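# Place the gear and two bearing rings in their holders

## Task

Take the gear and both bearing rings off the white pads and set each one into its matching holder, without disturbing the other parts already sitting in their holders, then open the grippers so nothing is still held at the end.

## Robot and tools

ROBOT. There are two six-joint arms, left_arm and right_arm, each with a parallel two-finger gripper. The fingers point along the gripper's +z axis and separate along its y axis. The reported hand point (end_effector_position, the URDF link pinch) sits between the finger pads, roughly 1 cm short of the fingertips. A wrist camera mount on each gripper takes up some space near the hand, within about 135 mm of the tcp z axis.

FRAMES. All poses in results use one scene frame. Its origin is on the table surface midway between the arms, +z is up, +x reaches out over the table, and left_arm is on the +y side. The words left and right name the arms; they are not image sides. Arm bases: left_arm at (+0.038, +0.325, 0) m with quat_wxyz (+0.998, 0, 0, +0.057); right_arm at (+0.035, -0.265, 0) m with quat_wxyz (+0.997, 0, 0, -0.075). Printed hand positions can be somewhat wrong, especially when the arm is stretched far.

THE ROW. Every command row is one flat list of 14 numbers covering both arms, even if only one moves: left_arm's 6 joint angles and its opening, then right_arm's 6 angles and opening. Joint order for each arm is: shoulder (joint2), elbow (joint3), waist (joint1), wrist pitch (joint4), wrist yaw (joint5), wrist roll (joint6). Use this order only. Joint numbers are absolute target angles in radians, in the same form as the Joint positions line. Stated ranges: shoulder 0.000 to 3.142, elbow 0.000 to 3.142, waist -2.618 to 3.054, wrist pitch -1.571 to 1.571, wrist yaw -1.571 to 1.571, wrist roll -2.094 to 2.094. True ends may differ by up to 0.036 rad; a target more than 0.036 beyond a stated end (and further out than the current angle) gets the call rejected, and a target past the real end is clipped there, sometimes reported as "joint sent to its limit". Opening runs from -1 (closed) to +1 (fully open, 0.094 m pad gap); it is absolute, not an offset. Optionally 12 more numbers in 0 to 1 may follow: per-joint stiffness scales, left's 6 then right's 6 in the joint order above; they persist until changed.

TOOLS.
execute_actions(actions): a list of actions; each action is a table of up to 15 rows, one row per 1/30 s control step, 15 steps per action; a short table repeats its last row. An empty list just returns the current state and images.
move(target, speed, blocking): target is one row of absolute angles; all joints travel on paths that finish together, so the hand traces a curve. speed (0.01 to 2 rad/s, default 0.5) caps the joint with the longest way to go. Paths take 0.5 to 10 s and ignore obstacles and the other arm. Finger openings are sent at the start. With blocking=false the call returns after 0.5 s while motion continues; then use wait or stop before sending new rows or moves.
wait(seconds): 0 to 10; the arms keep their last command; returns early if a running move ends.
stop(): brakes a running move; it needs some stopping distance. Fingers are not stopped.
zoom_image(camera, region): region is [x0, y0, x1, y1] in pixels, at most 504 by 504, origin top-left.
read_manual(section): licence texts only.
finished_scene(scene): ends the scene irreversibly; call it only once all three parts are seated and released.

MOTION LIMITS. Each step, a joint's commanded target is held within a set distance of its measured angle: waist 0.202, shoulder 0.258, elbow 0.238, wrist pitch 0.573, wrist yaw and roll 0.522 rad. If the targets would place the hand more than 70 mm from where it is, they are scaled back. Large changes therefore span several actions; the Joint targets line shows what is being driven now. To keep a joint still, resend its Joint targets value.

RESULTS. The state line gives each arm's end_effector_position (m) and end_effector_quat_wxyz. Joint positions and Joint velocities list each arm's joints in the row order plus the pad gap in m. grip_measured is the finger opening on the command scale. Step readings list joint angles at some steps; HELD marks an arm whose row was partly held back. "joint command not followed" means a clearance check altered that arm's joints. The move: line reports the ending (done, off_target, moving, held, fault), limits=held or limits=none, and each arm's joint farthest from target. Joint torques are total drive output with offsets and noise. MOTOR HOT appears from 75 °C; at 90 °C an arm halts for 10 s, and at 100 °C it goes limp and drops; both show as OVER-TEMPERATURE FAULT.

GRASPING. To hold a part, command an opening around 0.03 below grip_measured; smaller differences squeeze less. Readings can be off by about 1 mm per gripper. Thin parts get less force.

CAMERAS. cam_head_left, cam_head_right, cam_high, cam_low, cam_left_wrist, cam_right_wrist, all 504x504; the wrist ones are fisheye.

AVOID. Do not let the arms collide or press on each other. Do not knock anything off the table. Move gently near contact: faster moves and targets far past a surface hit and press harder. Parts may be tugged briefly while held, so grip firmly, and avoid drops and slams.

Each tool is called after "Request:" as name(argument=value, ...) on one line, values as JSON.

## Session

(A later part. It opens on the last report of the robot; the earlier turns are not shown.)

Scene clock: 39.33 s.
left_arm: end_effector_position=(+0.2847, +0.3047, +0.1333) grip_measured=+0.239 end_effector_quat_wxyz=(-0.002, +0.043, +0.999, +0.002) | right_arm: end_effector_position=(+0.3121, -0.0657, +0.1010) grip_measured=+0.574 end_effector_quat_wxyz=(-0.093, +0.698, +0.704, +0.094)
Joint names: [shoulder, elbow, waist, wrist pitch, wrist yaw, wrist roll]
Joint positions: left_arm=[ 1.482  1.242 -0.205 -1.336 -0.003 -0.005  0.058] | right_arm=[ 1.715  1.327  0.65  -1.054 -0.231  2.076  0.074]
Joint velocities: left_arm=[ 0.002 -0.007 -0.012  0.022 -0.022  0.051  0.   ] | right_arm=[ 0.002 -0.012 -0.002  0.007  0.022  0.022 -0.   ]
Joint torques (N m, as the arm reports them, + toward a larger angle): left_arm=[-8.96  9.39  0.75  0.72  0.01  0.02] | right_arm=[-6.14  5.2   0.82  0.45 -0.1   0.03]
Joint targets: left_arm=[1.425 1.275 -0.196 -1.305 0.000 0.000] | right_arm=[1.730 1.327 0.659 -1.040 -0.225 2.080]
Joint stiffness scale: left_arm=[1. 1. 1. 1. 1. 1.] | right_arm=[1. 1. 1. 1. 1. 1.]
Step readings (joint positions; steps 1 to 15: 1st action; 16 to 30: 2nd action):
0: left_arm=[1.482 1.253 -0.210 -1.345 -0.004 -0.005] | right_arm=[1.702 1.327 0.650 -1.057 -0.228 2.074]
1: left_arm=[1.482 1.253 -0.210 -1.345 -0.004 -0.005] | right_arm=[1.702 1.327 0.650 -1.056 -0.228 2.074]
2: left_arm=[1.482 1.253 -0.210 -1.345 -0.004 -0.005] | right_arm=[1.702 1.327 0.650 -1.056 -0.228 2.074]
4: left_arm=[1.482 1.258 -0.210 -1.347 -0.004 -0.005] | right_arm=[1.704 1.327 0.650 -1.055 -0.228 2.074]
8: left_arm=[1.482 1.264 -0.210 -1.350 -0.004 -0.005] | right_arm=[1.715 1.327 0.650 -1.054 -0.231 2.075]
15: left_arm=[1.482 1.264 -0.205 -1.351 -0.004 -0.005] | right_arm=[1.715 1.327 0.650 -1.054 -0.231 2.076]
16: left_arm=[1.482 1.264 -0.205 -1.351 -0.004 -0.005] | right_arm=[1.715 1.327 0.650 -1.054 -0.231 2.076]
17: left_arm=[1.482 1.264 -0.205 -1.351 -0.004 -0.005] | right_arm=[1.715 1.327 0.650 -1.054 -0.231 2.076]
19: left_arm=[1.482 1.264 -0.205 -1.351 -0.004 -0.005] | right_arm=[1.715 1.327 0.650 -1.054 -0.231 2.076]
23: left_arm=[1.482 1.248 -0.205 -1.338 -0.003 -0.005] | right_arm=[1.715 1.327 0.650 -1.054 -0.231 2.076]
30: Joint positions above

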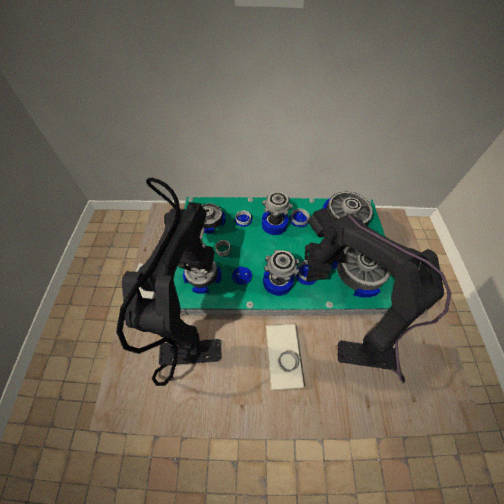

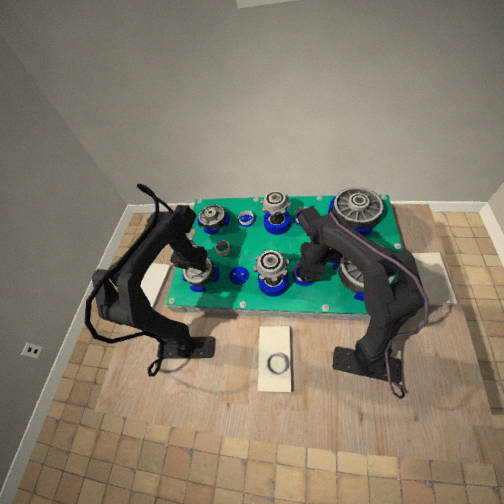

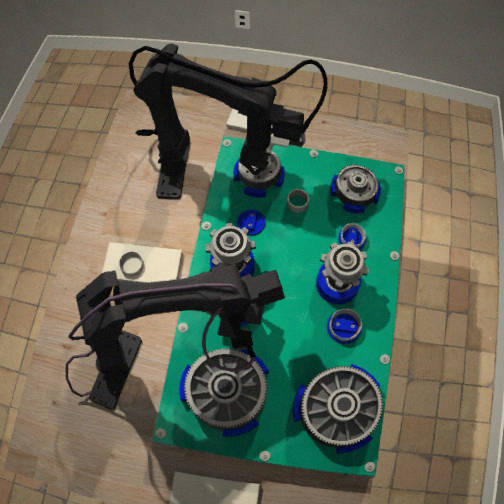

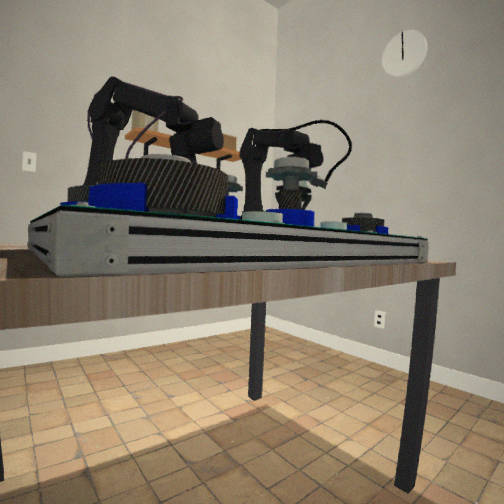

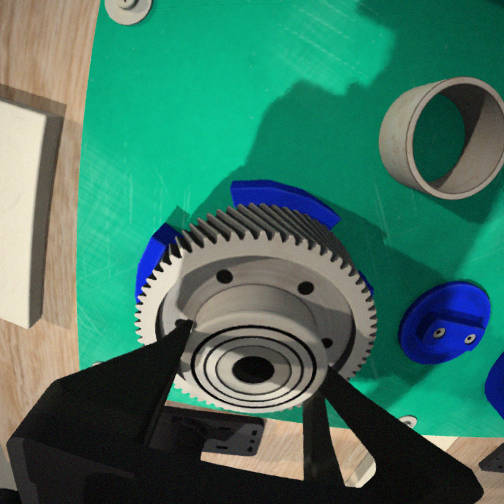

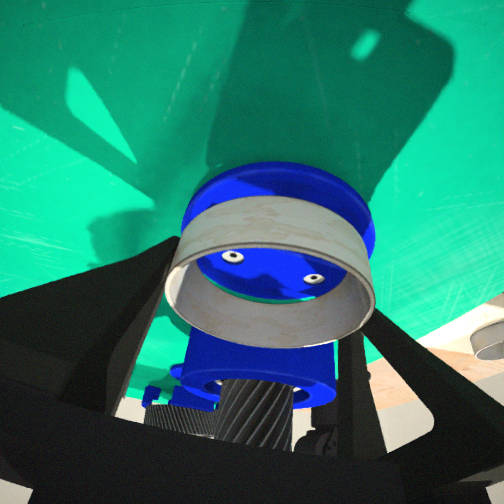

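Request:
execute_actions(actions=[[[1.425,1.27,-0.196,-1.31,0,0,0.17,1.71,1.327,0.659,-1.04,-0.225,2.08,0.52],[1.425,1.266,-0.196,-1.307,0,0,0.17,1.69,1.327,0.659,-1.04,-0.225,2.08,0.52],[1.425,1.262,-0.196,-1.303,0,0,0.17,1.68,1.327,0.659,-1.04,-0.225,2.08,0.52],[1.425,1.258,-0.196,-1.30,0,0,0.17,1.678,1.327,0.659,-1.04,-0.225,2.08,0.52],[1.425,1.254,-0.196,-1.296,0,0,0.17,1.678,1.327,0.661,-1.04,-0.225,2.08,0.52],[1.425,1.25,-0.196,-1.292,0,0,0.17,1.678,1.327,0.663,-1.04,-0.225,2.08,0.52],[1.425,1.246,-0.196,-1.288,0,0,0.17,1.678,1.327,0.665,-1.04,-0.225,2.08,0.52],[1.425,1.242,-0.196,-1.284,0,0,0.17,1.678,1.327,0.667,-1.04,-0.225,2.08,0.52],[1.425,1.238,-0.196,-1.28,0,0,0.17,1.678,1.327,0.667,-1.04,-0.225,2.08,0.52],[1.425,1.234,-0.196,-1.276,0,0,0.17,1.678,1.327,0.667,-1.04,-0.225,2.08,0.52],[1.425,1.23,-0.196,-1.272,0,0,0.17,1.678,1.327,0.667,-1.04,-0.225,2.08,0.52],[1.425,1.226,-0.196,-1.268,0,0,0.17,1.69,1.327,0.667,-1.04,-0.225,2.08,0.52],[1.425,1.222,-0.196,-1.264,0,0,0.17,1.70,1.327,0.667,-1.04,-0.225,2.08,0.52],[1.425,1.218,-0.196,-1.26,0,0,0.17,1.71,1.327,0.667,-1.04,-0.225,2.08,0.52],[1.425,1.215,-0.196,-1.26,0,0,0.17,1.715,1.327,0.667,-1.04,-0.225,2.08,0.52]],[[1.425,1.215,-0.196,-1.26,0,0,0.17,1.72,1.327,0.667,-1.04,-0.225,2.08,0.52],[1.425,1.215,-0.196,-1.26,0,0,0.17,1.725,1.327,0.667,-1.04,-0.225,2.08,0.52],[1.425,1.215,-0.196,-1.26,0,0,0.17,1.73,1.327,0.667,-1.04,-0.225,2.08,0.52]]])

Request:
zoom_image(camera="cam_right_wrist", region=[150,140,400,360])

Scene clock: 41.63 s.
left_arm: end_effector_position=(+0.2826, +0.3048, +0.1300) grip_measured=+0.239 end_effector_quat_wxyz=(+0.004, +0.043, +0.999, +0.001) | right_arm: end_effector_position=(+0.3105, -0.0635, +0.0955) grip_measured=+0.574 end_effector_quat_wxyz=(-0.094, +0.696, +0.707, +0.085)
Joint names: [shoulder, elbow, waist, wrist pitch, wrist yaw, wrist roll]
Joint positions: left_arm=[ 1.463  1.212 -0.205 -1.313 -0.003 -0.005  0.058] | right_arm=[ 1.732  1.327  0.658 -1.052 -0.229  2.076  0.074]
Joint velocities: left_arm=[-0.002  0.022 -0.012 -0.007  0.051  0.007  0.   ] | right_arm=[-0.007  0.007 -0.027 -0.022  0.037  0.007  0.   ]
Joint torques (N m, as the arm reports them, + toward a larger angle): left_arm=[-7.44  6.77  0.76  1.02 -0.02  0.04] | right_arm=[-7.81  5.23  0.74  0.42 -0.12  0.03]
Joint targets: left_arm=[1.425 1.215 -0.196 -1.260 -0.000 0.000] | right_arm=[1.730 1.327 0.667 -1.040 -0.225 2.080]
Joint stiffness scale: left_arm=[1. 1. 1. 1. 1. 1.] | right_arm=[1. 1. 1. 1. 1. 1.]
Step readings (joint positions; steps 1 to 15: 1st action; 16 to 30: 2nd action):
0: left_arm=[1.482 1.242 -0.205 -1.336 -0.003 -0.005] | right_arm=[1.715 1.327 0.650 -1.054 -0.231 2.076]
1: left_arm=[1.482 1.242 -0.205 -1.336 -0.003 -0.005] | right_arm=[1.715 1.327 0.650 -1.054 -0.231 2.076]
2: left_arm=[1.482 1.242 -0.205 -1.336 -0.003 -0.005] | right_arm=[1.715 1.327 0.650 -1.054 -0.231 2.076]
4: left_arm=[1.482 1.242 -0.205 -1.336 -0.003 -0.005] | right_arm=[1.714 1.327 0.650 -1.053 -0.231 2.076]
8: left_arm=[1.479 1.228 -0.205 -1.330 -0.003 -0.005] | right_arm=[1.713 1.327 0.652 -1.053 -0.229 2.076]
15: left_arm=[1.465 1.215 -0.205 -1.316 -0.003 -0.005] | right_arm=[1.713 1.327 0.658 -1.053 -0.229 2.076]
16: left_arm=[1.464 1.213 -0.205 -1.314 -0.003 -0.005] | right_arm=[1.713 1.327 0.658 -1.053 -0.229 2.076]
17: left_arm=[1.463 1.212 -0.205 -1.313 -0.003 -0.005] | right_arm=[1.714 1.327 0.658 -1.053 -0.229 2.076]
19: left_arm=[1.463 1.212 -0.205 -1.313 -0.003 -0.005] | right_arm=[1.720 1.327 0.658 -1.053 -0.229 2.076]
23: left_arm=[1.463 1.212 -0.205 -1.313 -0.003 -0.005] | right_arm=[1.732 1.327 0.658 -1.052 -0.229 2.076]
30: Joint positions above

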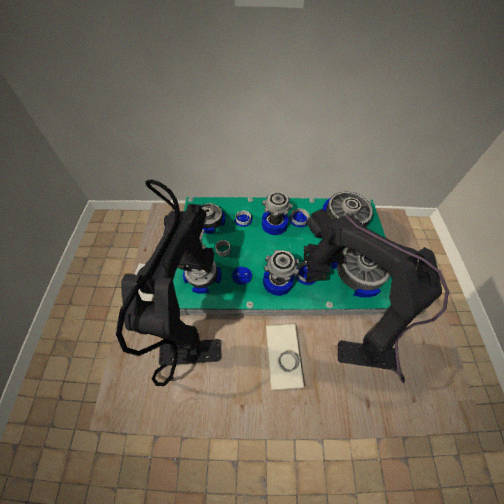

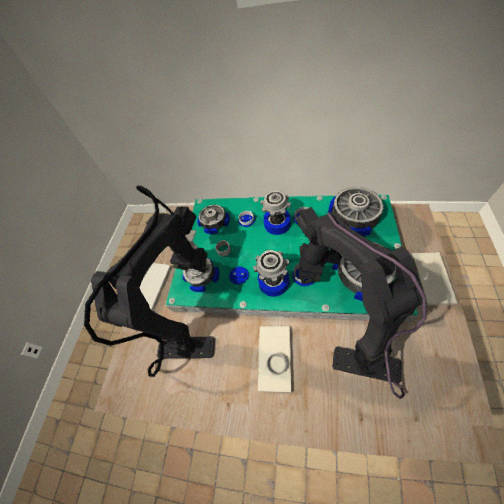

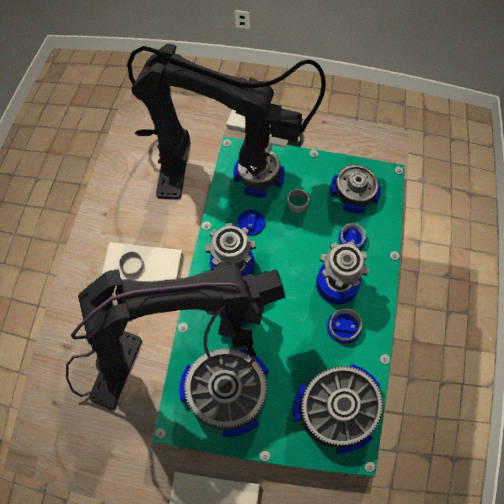

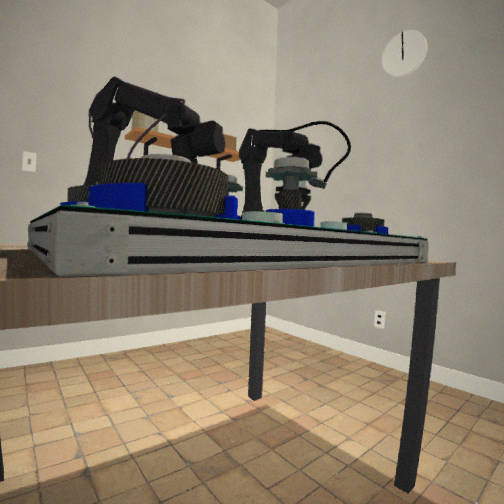

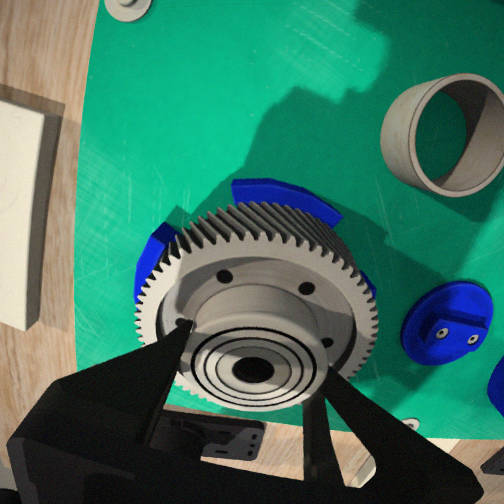

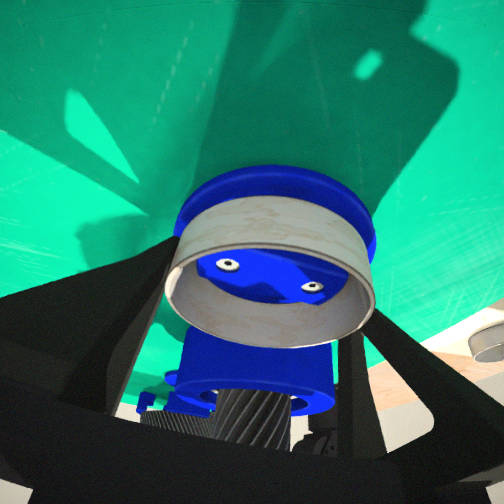

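Region (150, 140, 400, 360) of cam_right_wrist's 504x504 image, scaled by 2.016, with more detail than that image has; it fills the top 444 rows of this view, and the rest is white.

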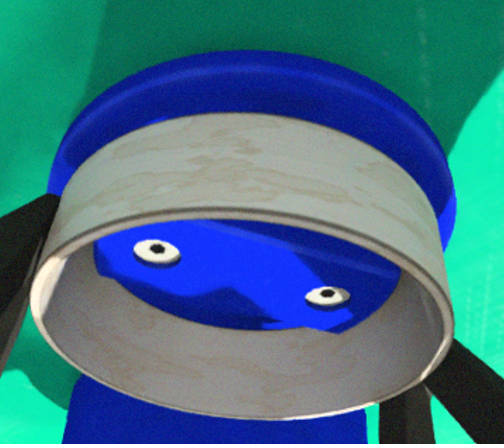

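Request:
zoom_image(camera="cam_left_wrist", region=[120,160,390,320])

Request:
zoom_image(camera="cam_head_right", region=[160,235,240,305])

Request:
zoom_image(camera="cam_high", region=[215,130,305,210])

Region (120, 160, 390, 320) of cam_left_wrist's 504x504 image, scaled by 1.867, with more detail than that image has; it fills the top 299 rows of this view, and the rest is white.

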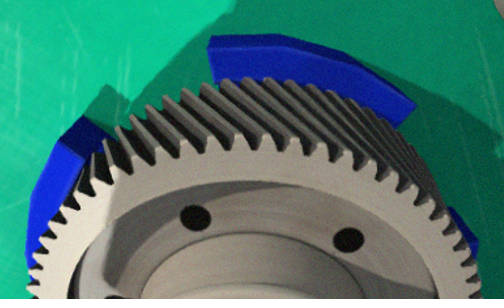

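Region (160, 235, 240, 305) of cam_head_right's 504x504 image, scaled by 6.300, with more detail than that image has; it fills the top 441 rows of this view, and the rest is white.

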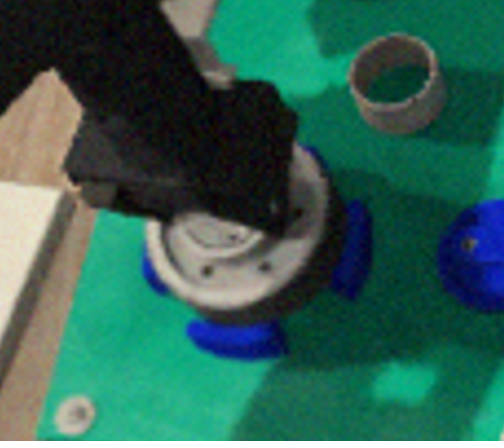

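Region (215, 130, 305, 210) of cam_high's 504x504 image, scaled by 5.600, with more detail than that image has.

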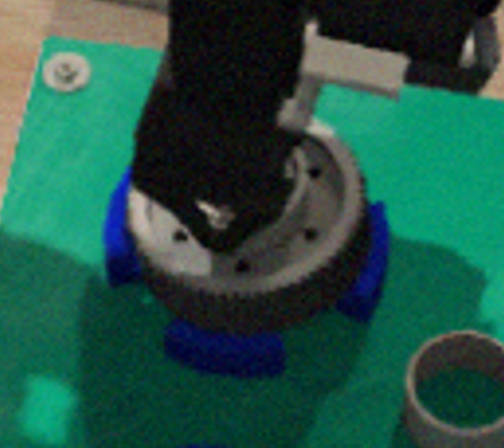

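Request:
execute_actions(actions=[[[1.42,1.24,-0.196,-1.29,0,0,0.17,1.735,1.327,0.667,-1.035,-0.225,2.08,0.52],[1.415,1.26,-0.196,-1.31,0,0,0.17,1.74,1.327,0.667,-1.03,-0.225,2.08,0.52],[1.415,1.28,-0.196,-1.33,0,0,0.17,1.745,1.327,0.667,-1.03,-0.225,2.08,0.52],[1.415,1.30,-0.196,-1.34,0,0,0.17,1.75,1.327,0.667,-1.03,-0.225,2.08,0.52],[1.415,1.315,-0.196,-1.345,0,0,0.17,1.75,1.327,0.667,-1.03,-0.225,2.08,0.52]]])

Request:
zoom_image(camera="cam_left_wrist", region=[120,160,390,320])

Scene clock: 43.90 s.
left_arm: end_effector_position=(+0.2813, +0.3049, +0.1345) grip_measured=+0.239 end_effector_quat_wxyz=(+0.002, +0.043, +0.999, +0.001) | right_arm: end_effector_position=(+0.3107, -0.0631, +0.0916) grip_measured=+0.574 end_effector_quat_wxyz=(-0.096, +0.696, +0.707, +0.081)
Joint names: [shoulder, elbow, waist, wrist pitch, wrist yaw, wrist roll]
Joint positions: left_arm=[ 1.461  1.229 -0.205 -1.335 -0.003 -0.005  0.058] | right_arm=[ 1.745  1.327  0.658 -1.049 -0.231  2.076  0.074]
Joint velocities: left_arm=[-0.007 -0.002 -0.007 -0.081 -0.007  0.051 -0.   ] | right_arm=[-0.017  0.002  0.012  0.037 -0.007  0.051 -0.001]
Joint torques (N m, as the arm reports them, + toward a larger angle): left_arm=[-7.98 14.21  0.67  0.26 -0.01  0.03] | right_arm=[-7.17  5.19  0.8   0.47 -0.08  0.02]
Joint targets: left_arm=[1.415 1.315 -0.196 -1.345 -0.000 0.000] | right_arm=[1.750 1.327 0.667 -1.030 -0.225 2.080]
Joint stiffness scale: left_arm=[1. 1. 1. 1. 1. 1.] | right_arm=[1. 1. 1. 1. 1. 1.]
Step readings (joint positions):
0: left_arm=[1.463 1.212 -0.205 -1.313 -0.003 -0.005] | right_arm=[1.732 1.327 0.658 -1.052 -0.229 2.076]
1: left_arm=[1.463 1.212 -0.205 -1.313 -0.003 -0.005] | right_arm=[1.732 1.327 0.658 -1.052 -0.229 2.076]
2: left_arm=[1.462 1.212 -0.205 -1.313 -0.003 -0.005] | right_arm=[1.732 1.327 0.658 -1.051 -0.229 2.076]
4: left_arm=[1.461 1.215 -0.205 -1.316 -0.003 -0.005] | right_arm=[1.736 1.327 0.658 -1.051 -0.229 2.076]
8: left_arm=[1.461 1.228 -0.205 -1.324 -0.003 -0.005] | right_arm=[1.745 1.327 0.658 -1.049 -0.230 2.076]
15: Joint positions above

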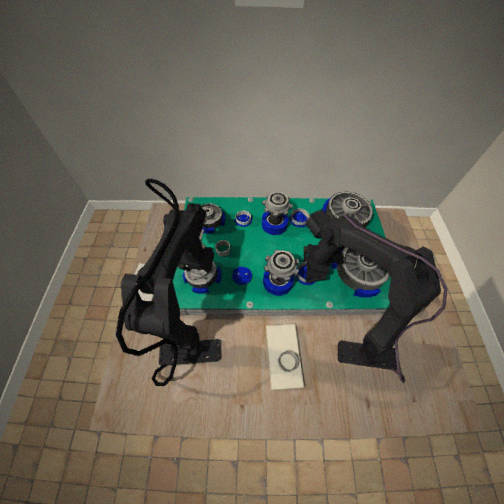

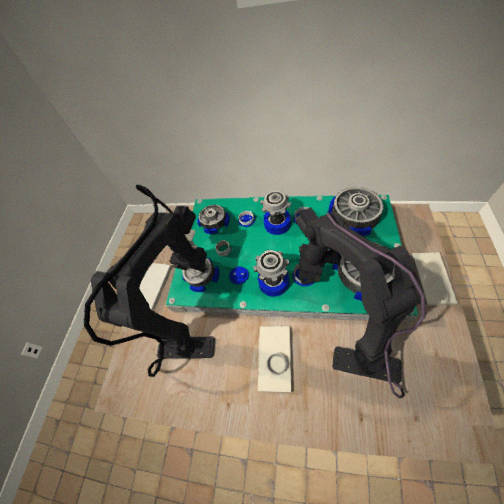

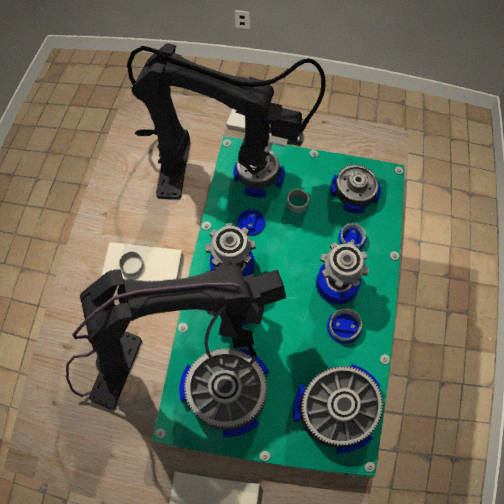

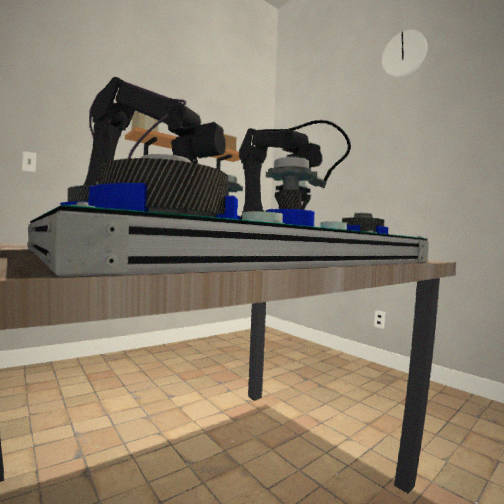

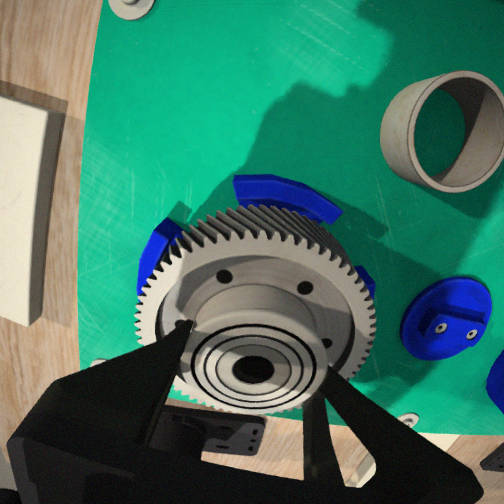

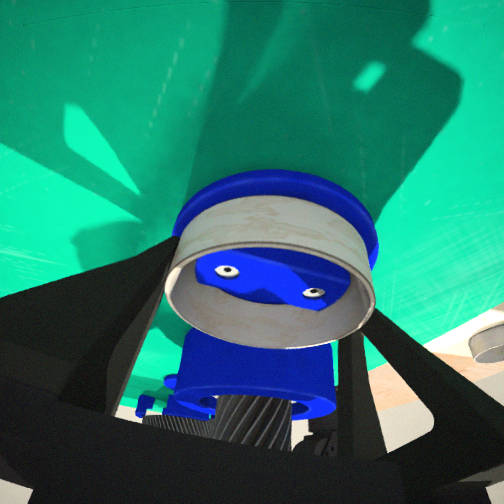

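Region (120, 160, 390, 320) of cam_left_wrist's 504x504 image, scaled by 1.867, with more detail than that image has; it fills the top 299 rows of this view, and the rest is white.

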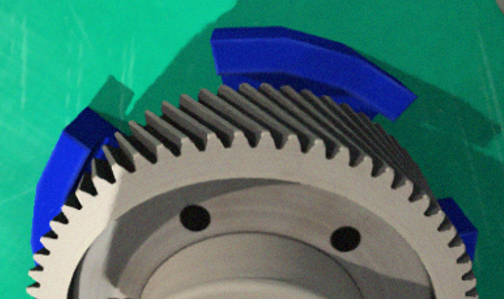

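Request:
execute_actions(actions=[[[1.415,1.30,-0.196,-1.32,0,0,0.17,1.735,1.327,0.66,-1.04,-0.225,2.08,0.95],[1.415,1.29,-0.196,-1.312,0,0,0.17,1.735,1.327,0.66,-1.04,-0.225,2.08,0.95],[1.415,1.28,-0.196,-1.308,0,0,0.17,1.735,1.327,0.66,-1.04,-0.225,2.08,0.95],[1.415,1.27,-0.196,-1.305,0,0,0.17,1.735,1.327,0.66,-1.04,-0.225,2.08,0.95],[1.415,1.265,-0.196,-1.302,0,0,0.17,1.735,1.327,0.66,-1.04,-0.225,2.08,0.95],[1.415,1.261,-0.196,-1.298,0,0,0.17,1.735,1.327,0.66,-1.04,-0.225,2.08,0.95],[1.415,1.257,-0.196,-1.294,0,0,0.17,1.735,1.327,0.66,-1.04,-0.225,2.08,0.95],[1.415,1.253,-0.196,-1.29,0,0,0.17,1.735,1.327,0.66,-1.04,-0.225,2.08,0.95],[1.415,1.249,-0.196,-1.286,0,0,0.17,1.735,1.327,0.66,-1.04,-0.225,2.08,0.95],[1.415,1.245,-0.196,-1.282,0,0,0.17,1.735,1.327,0.66,-1.04,-0.225,2.08,0.95],[1.415,1.241,-0.196,-1.278,0,0,0.17,1.735,1.327,0.66,-1.04,-0.225,2.08,0.95],[1.415,1.237,-0.196,-1.274,0,0,0.17,1.735,1.327,0.66,-1.04,-0.225,2.08,0.95],[1.415,1.235,-0.196,-1.272,0,0,0.17,1.735,1.327,0.66,-1.04,-0.225,2.08,0.95]]])

Scene clock: 45.23 s.
left_arm: end_effector_position=(+0.2827, +0.3047, +0.1268) grip_measured=+0.239 end_effector_quat_wxyz=(+0.005, +0.043, +0.999, +0.001) | right_arm: end_effector_position=(+0.3109, -0.0630, +0.0916) grip_measured=+0.948 end_effector_quat_wxyz=(-0.096, +0.696, +0.707, +0.082)
Joint names: [shoulder, elbow, waist, wrist pitch, wrist yaw, wrist roll]
Joint positions: left_arm=[ 1.461  1.198 -0.205 -1.298 -0.002 -0.005  0.058] | right_arm=[ 1.745  1.327  0.658 -1.048 -0.231  2.076  0.092]
Joint velocities: left_arm=[-0.012 -0.017 -0.002  0.066  0.051  0.007  0.001] | right_arm=[ 0.007 -0.012  0.007 -0.007 -0.081 -0.022 -0.001]
Joint torques (N m, as the arm reports them, + toward a larger angle): left_arm=[-7.93  9.92  0.69  0.68  0.    0.02] | right_arm=[-8.55  5.13  0.18  0.37 -0.11  0.01]
Joint targets: left_arm=[1.415 1.235 -0.196 -1.272 0.000 -0.000] | right_arm=[1.735 1.327 0.660 -1.040 -0.225 2.080]
Joint stiffness scale: left_arm=[1. 1. 1. 1. 1. 1.] | right_arm=[1. 1. 1. 1. 1. 1.]
Step readings (joint positions):
0: left_arm=[1.461 1.229 -0.205 -1.337 -0.003 -0.005] | right_arm=[1.745 1.327 0.658 -1.049 -0.231 2.076]
1: left_arm=[1.461 1.229 -0.205 -1.337 -0.003 -0.005] | right_arm=[1.745 1.327 0.658 -1.049 -0.231 2.076]
2: left_arm=[1.461 1.229 -0.205 -1.336 -0.003 -0.005] | right_arm=[1.745 1.327 0.658 -1.049 -0.231 2.076]
4: left_arm=[1.461 1.229 -0.205 -1.335 -0.003 -0.005] | right_arm=[1.745 1.327 0.658 -1.049 -0.231 2.076]
8: left_arm=[1.461 1.224 -0.205 -1.327 -0.003 -0.005] | right_arm=[1.745 1.327 0.658 -1.048 -0.231 2.076]
15: Joint positions above

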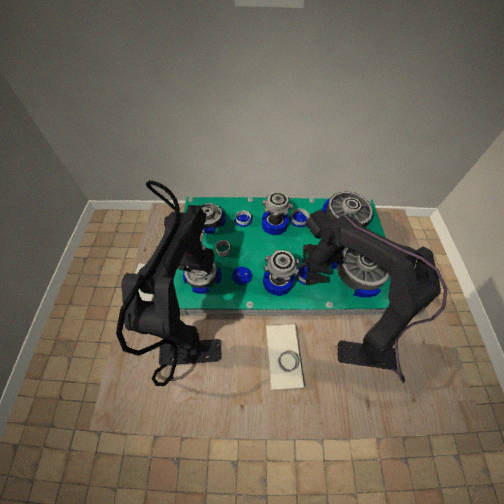

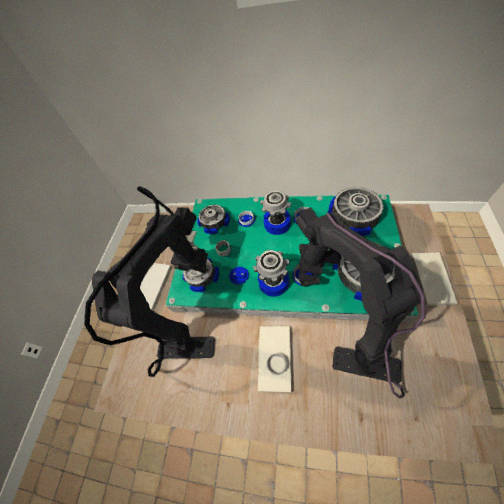

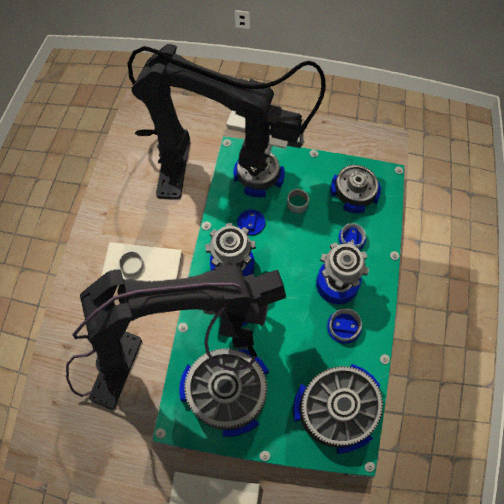

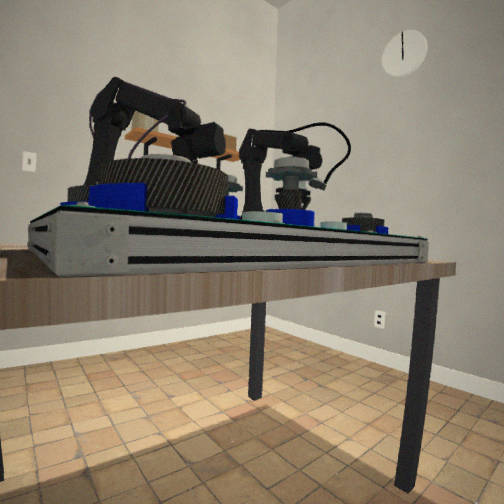

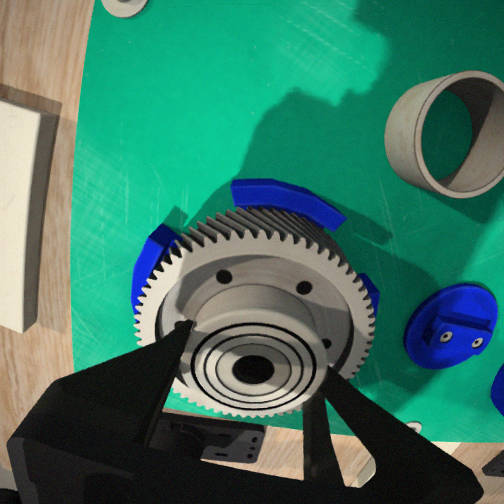

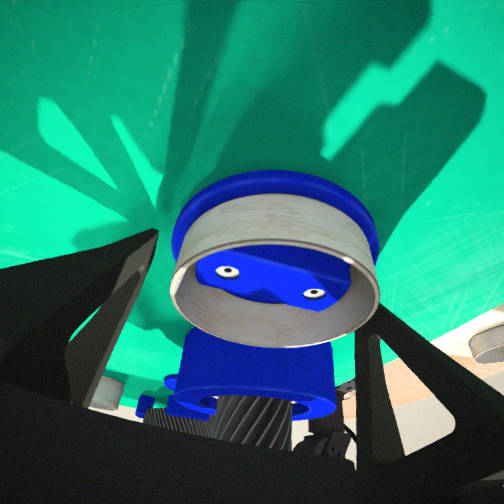

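Request:
execute_actions(actions=[[[1.415,1.231,-0.196,-1.27,0,0,0.17,1.72,1.36,0.658,-1.06,-0.225,2.08,0.95],[1.415,1.227,-0.196,-1.268,0,0,0.17,1.717,1.37,0.658,-1.07,-0.225,2.08,0.95],[1.415,1.223,-0.196,-1.266,0,0,0.17,1.714,1.38,0.658,-1.08,-0.225,2.08,0.95],[1.415,1.219,-0.196,-1.263,0,0,0.17,1.711,1.39,0.657,-1.09,-0.225,2.08,0.95],[1.415,1.215,-0.196,-1.26,0,0,0.17,1.708,1.40,0.656,-1.10,-0.225,2.08,0.95],[1.415,1.211,-0.196,-1.257,0,0,0.17,1.705,1.41,0.655,-1.11,-0.225,2.08,0.95],[1.415,1.207,-0.196,-1.254,0,0,0.17,1.702,1.42,0.654,-1.12,-0.225,2.08,0.95],[1.415,1.203,-0.196,-1.251,0,0,0.17,1.70,1.43,0.653,-1.135,-0.225,2.08,0.95],[1.415,1.199,-0.196,-1.248,0,0,0.17,1.697,1.44,0.652,-1.15,-0.225,2.08,0.95],[1.415,1.195,-0.196,-1.245,0,0,0.17,1.694,1.45,0.651,-1.165,-0.225,2.08,0.95],[1.415,1.191,-0.196,-1.245,0,0,0.17,1.69,1.46,0.65,-1.18,-0.225,2.08,0.95],[1.415,1.188,-0.196,-1.245,0,0,0.17,1.69,1.47,0.65,-1.19,-0.225,2.08,0.95]]])

Scene clock: 46.43 s.
left_arm: end_effector_position=(+0.2844, +0.3047, +0.1231) grip_measured=+0.239 end_effector_quat_wxyz=(+0.008, +0.043, +0.999, +0.001) | right_arm: end_effector_position=(+0.3180, -0.0590, +0.1315) grip_measured=+0.948 end_effector_quat_wxyz=(-0.089, +0.693, +0.708, +0.106)
Joint names: [shoulder, elbow, waist, wrist pitch, wrist yaw, wrist roll]
Joint positions: left_arm=[ 1.461  1.183 -0.205 -1.276 -0.003 -0.005  0.058] | right_arm=[ 1.714  1.444  0.658 -1.145 -0.231  2.076  0.092]
Joint velocities: left_arm=[-0.012  0.007  0.002 -0.022 -0.022  0.037 -0.   ] | right_arm=[-0.071  0.09  -0.017 -0.212 -0.037 -0.051 -0.   ]
Joint torques (N m, as the arm reports them, + toward a larger angle): left_arm=[-7.98  6.96  0.81  0.78  0.    0.02] | right_arm=[-9.23  6.78 -0.72  0.14 -0.09  0.04]
Joint targets: left_arm=[1.415 1.188 -0.196 -1.245 -0.000 0.000] | right_arm=[1.690 1.470 0.650 -1.190 -0.225 2.080]
Joint stiffness scale: left_arm=[1. 1. 1. 1. 1. 1.] | right_arm=[1. 1. 1. 1. 1. 1.]
Step readings (joint positions):
0: left_arm=[1.461 1.198 -0.205 -1.298 -0.002 -0.005] | right_arm=[1.745 1.327 0.658 -1.048 -0.231 2.076]
1: left_arm=[1.461 1.198 -0.205 -1.298 -0.002 -0.005] | right_arm=[1.745 1.327 0.658 -1.048 -0.231 2.076]
2: left_arm=[1.461 1.198 -0.205 -1.298 -0.002 -0.005] | right_arm=[1.745 1.329 0.658 -1.050 -0.231 2.076]
4: left_arm=[1.461 1.196 -0.205 -1.297 -0.002 -0.005] | right_arm=[1.745 1.341 0.658 -1.059 -0.231 2.076]
8: left_arm=[1.461 1.185 -0.205 -1.278 -0.002 -0.005] | right_arm=[1.741 1.383 0.658 -1.082 -0.231 2.076]
15: Joint positions above

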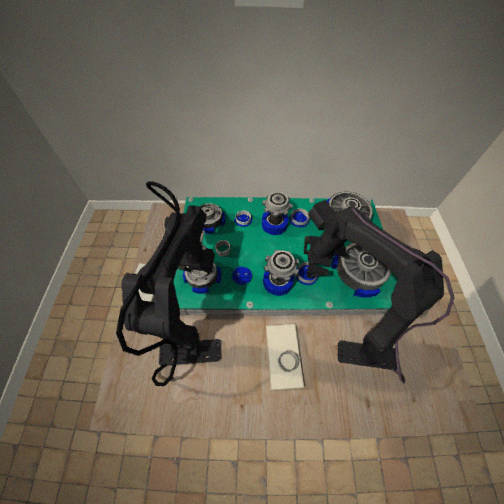

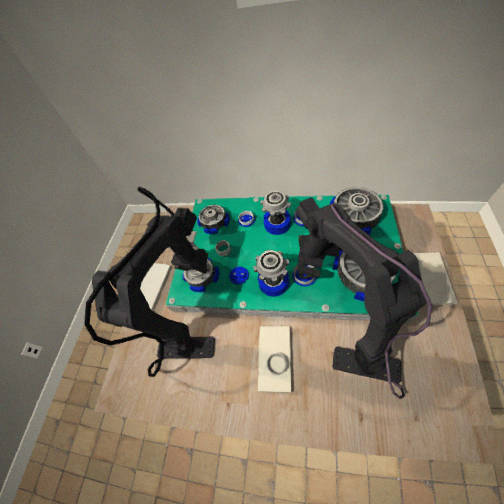

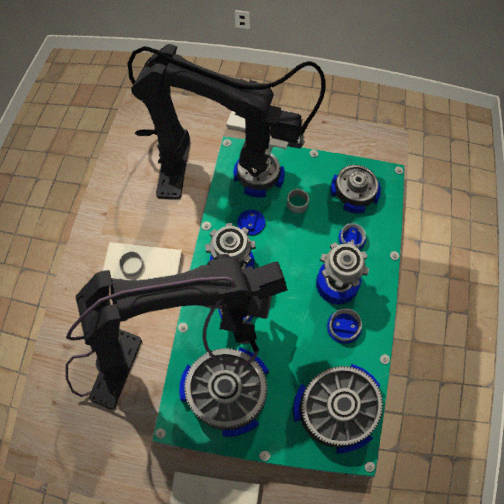

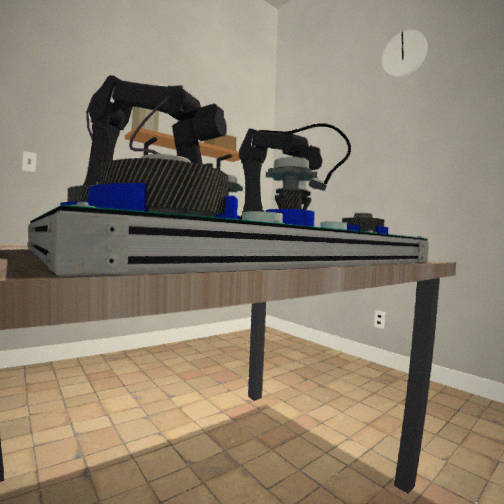

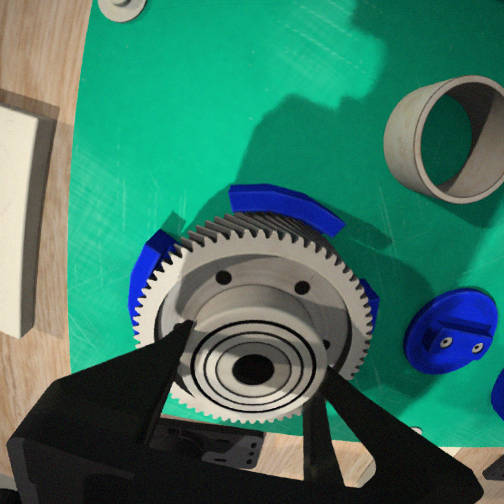

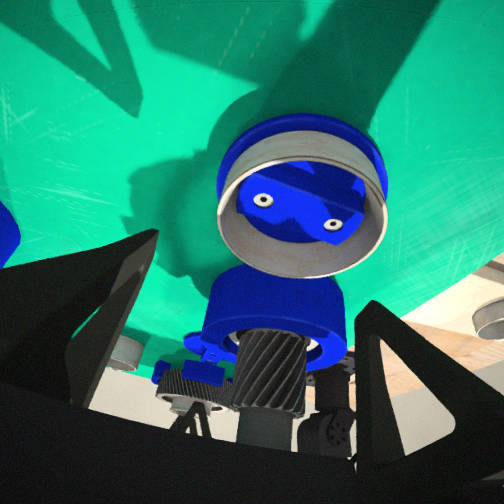

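Request:
execute_actions(actions=[[[1.415,1.20,-0.2,-1.27,0,0,0.17,1.67,1.47,0.645,-1.19,-0.225,2.08,0.95],[1.415,1.21,-0.2,-1.285,0,0,0.17,1.65,1.47,0.64,-1.19,-0.225,2.08,0.95],[1.415,1.215,-0.2,-1.30,0,0,0.17,1.63,1.47,0.635,-1.19,-0.225,2.08,0.95],[1.415,1.215,-0.2,-1.305,0,0,0.17,1.61,1.47,0.63,-1.19,-0.225,2.08,0.95],[1.415,1.215,-0.2,-1.305,0,0,0.17,1.59,1.47,0.62,-1.19,-0.225,2.08,0.95],[1.415,1.21,-0.2,-1.305,0,0,0.17,1.57,1.47,0.61,-1.19,-0.225,2.08,0.95],[1.415,1.205,-0.2,-1.30,0,0,0.17,1.55,1.47,0.60,-1.19,-0.225,2.08,0.95],[1.415,1.20,-0.2,-1.295,0,0,0.17,1.53,1.47,0.59,-1.19,-0.225,2.08,0.95],[1.415,1.195,-0.2,-1.29,0,0,0.17,1.51,1.47,0.58,-1.19,-0.225,2.08,0.95],[1.415,1.19,-0.2,-1.285,0,0,0.17,1.49,1.47,0.57,-1.19,-0.225,2.08,0.95],[1.415,1.185,-0.2,-1.28,0,0,0.17,1.47,1.47,0.55,-1.19,-0.225,2.08,0.95],[1.415,1.185,-0.2,-1.28,0,0,0.17,1.45,1.47,0.53,-1.19,-0.225,2.08,0.95],[1.415,1.185,-0.2,-1.28,0,0,0.17,1.43,1.47,0.51,-1.19,-0.225,2.08,0.95],[1.415,1.185,-0.2,-1.28,0,0,0.17,1.41,1.47,0.49,-1.19,-0.225,2.08,0.95],[1.415,1.185,-0.2,-1.28,0,0,0.17,1.40,1.47,0.47,-1.19,-0.225,2.08,0.95]]])

Request:
zoom_image(camera="cam_high", region=[215,130,305,210])

Request:
zoom_image(camera="cam_left_wrist", region=[120,160,390,320])

Scene clock: 48.10 s.
left_arm: end_effector_position=(+0.2842, +0.3047, +0.1231) grip_measured=+0.239 end_effector_quat_wxyz=(+0.008, +0.043, +0.999, +0.001) | right_arm: end_effector_position=(+0.3249, -0.1095, +0.2147) grip_measured=+0.948 end_effector_quat_wxyz=(-0.039, +0.721, +0.655, +0.221)
Joint names: [shoulder, elbow, waist, wrist pitch, wrist yaw, wrist roll]
Joint positions: left_arm=[ 1.461  1.183 -0.205 -1.277 -0.003 -0.005  0.058] | right_arm=[ 1.449  1.446  0.514 -1.175 -0.231  2.076  0.092]
Joint velocities: left_arm=[-0.017  0.002 -0.007  0.081 -0.037  0.007  0.001] | right_arm=[-0.496 -0.027 -0.593  0.022  0.022  0.007  0.   ]
Joint torques (N m, as the arm reports them, + toward a larger angle): left_arm=[-7.96  6.71  0.4   0.36 -0.02  0.02] | right_arm=[-6.88  7.01 -0.68  0.59 -0.08  0.03]
Joint targets: left_arm=[1.415 1.185 -0.200 -1.280 -0.000 0.000] | right_arm=[1.400 1.470 0.470 -1.190 -0.225 2.080]
Joint stiffness scale: left_arm=[1. 1. 1. 1. 1. 1.] | right_arm=[1. 1. 1. 1. 1. 1.]
Step readings (joint positions):
0: left_arm=[1.461 1.183 -0.205 -1.276 -0.003 -0.005] | right_arm=[1.712 1.446 0.658 -1.173 -0.231 2.076]
1: left_arm=[1.461 1.183 -0.205 -1.276 -0.003 -0.005] | right_arm=[1.711 1.446 0.658 -1.173 -0.231 2.076]
2: left_arm=[1.461 1.183 -0.205 -1.277 -0.003 -0.005] | right_arm=[1.707 1.446 0.658 -1.173 -0.231 2.076]
4: left_arm=[1.461 1.183 -0.205 -1.277 -0.003 -0.005] | right_arm=[1.687 1.446 0.652 -1.173 -0.231 2.076]
8: left_arm=[1.461 1.183 -0.205 -1.277 -0.003 -0.005] | right_arm=[1.601 1.446 0.619 -1.174 -0.231 2.076]
15: Joint positions above

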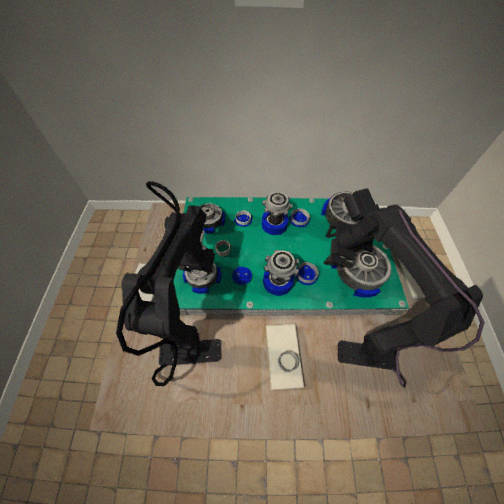

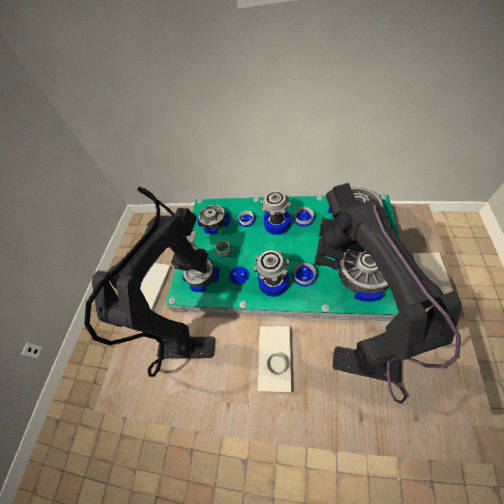

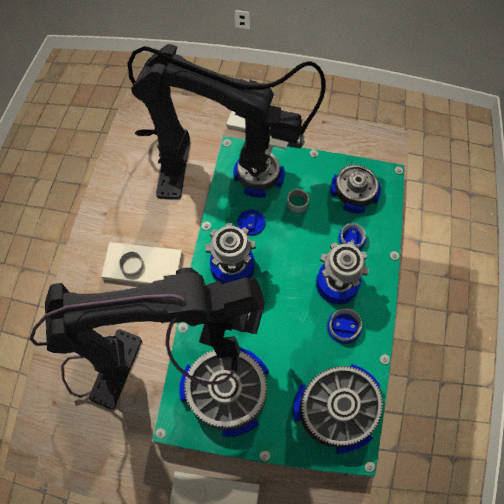

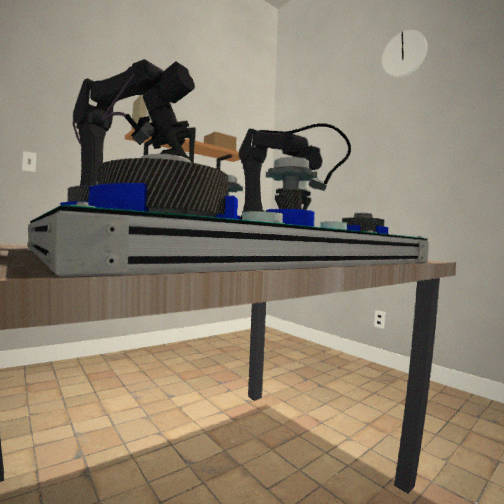

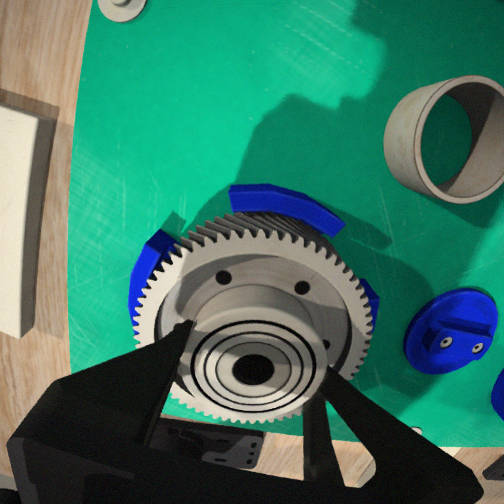

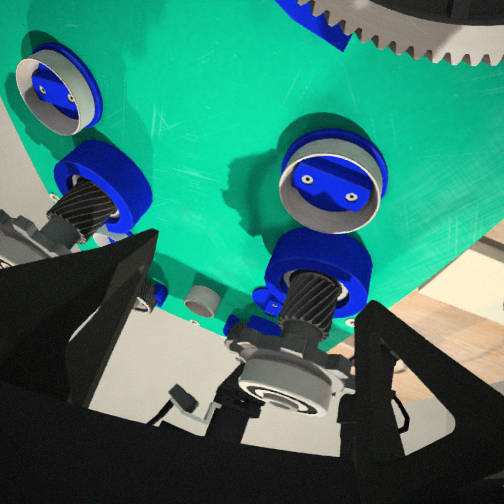

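Region (215, 130, 305, 210) of cam_high's 504x504 image, scaled by 5.600, with more detail than that image has.

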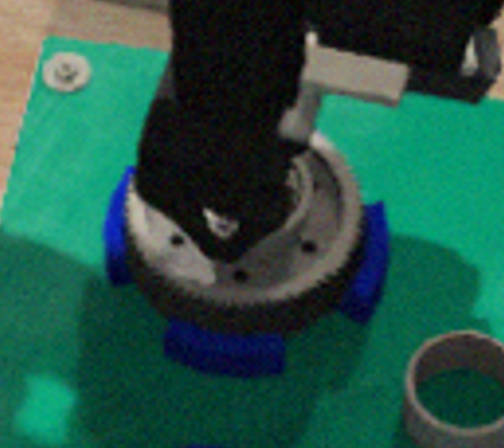

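Region (120, 160, 390, 320) of cam_left_wrist's 504x504 image, scaled by 1.867, with more detail than that image has; it fills the top 299 rows of this view, and the rest is white.

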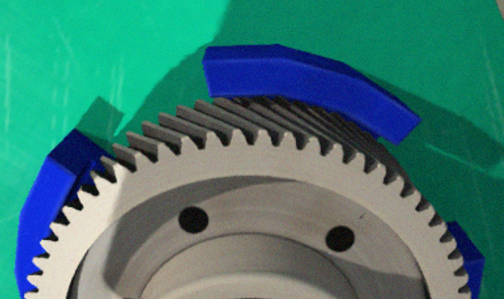

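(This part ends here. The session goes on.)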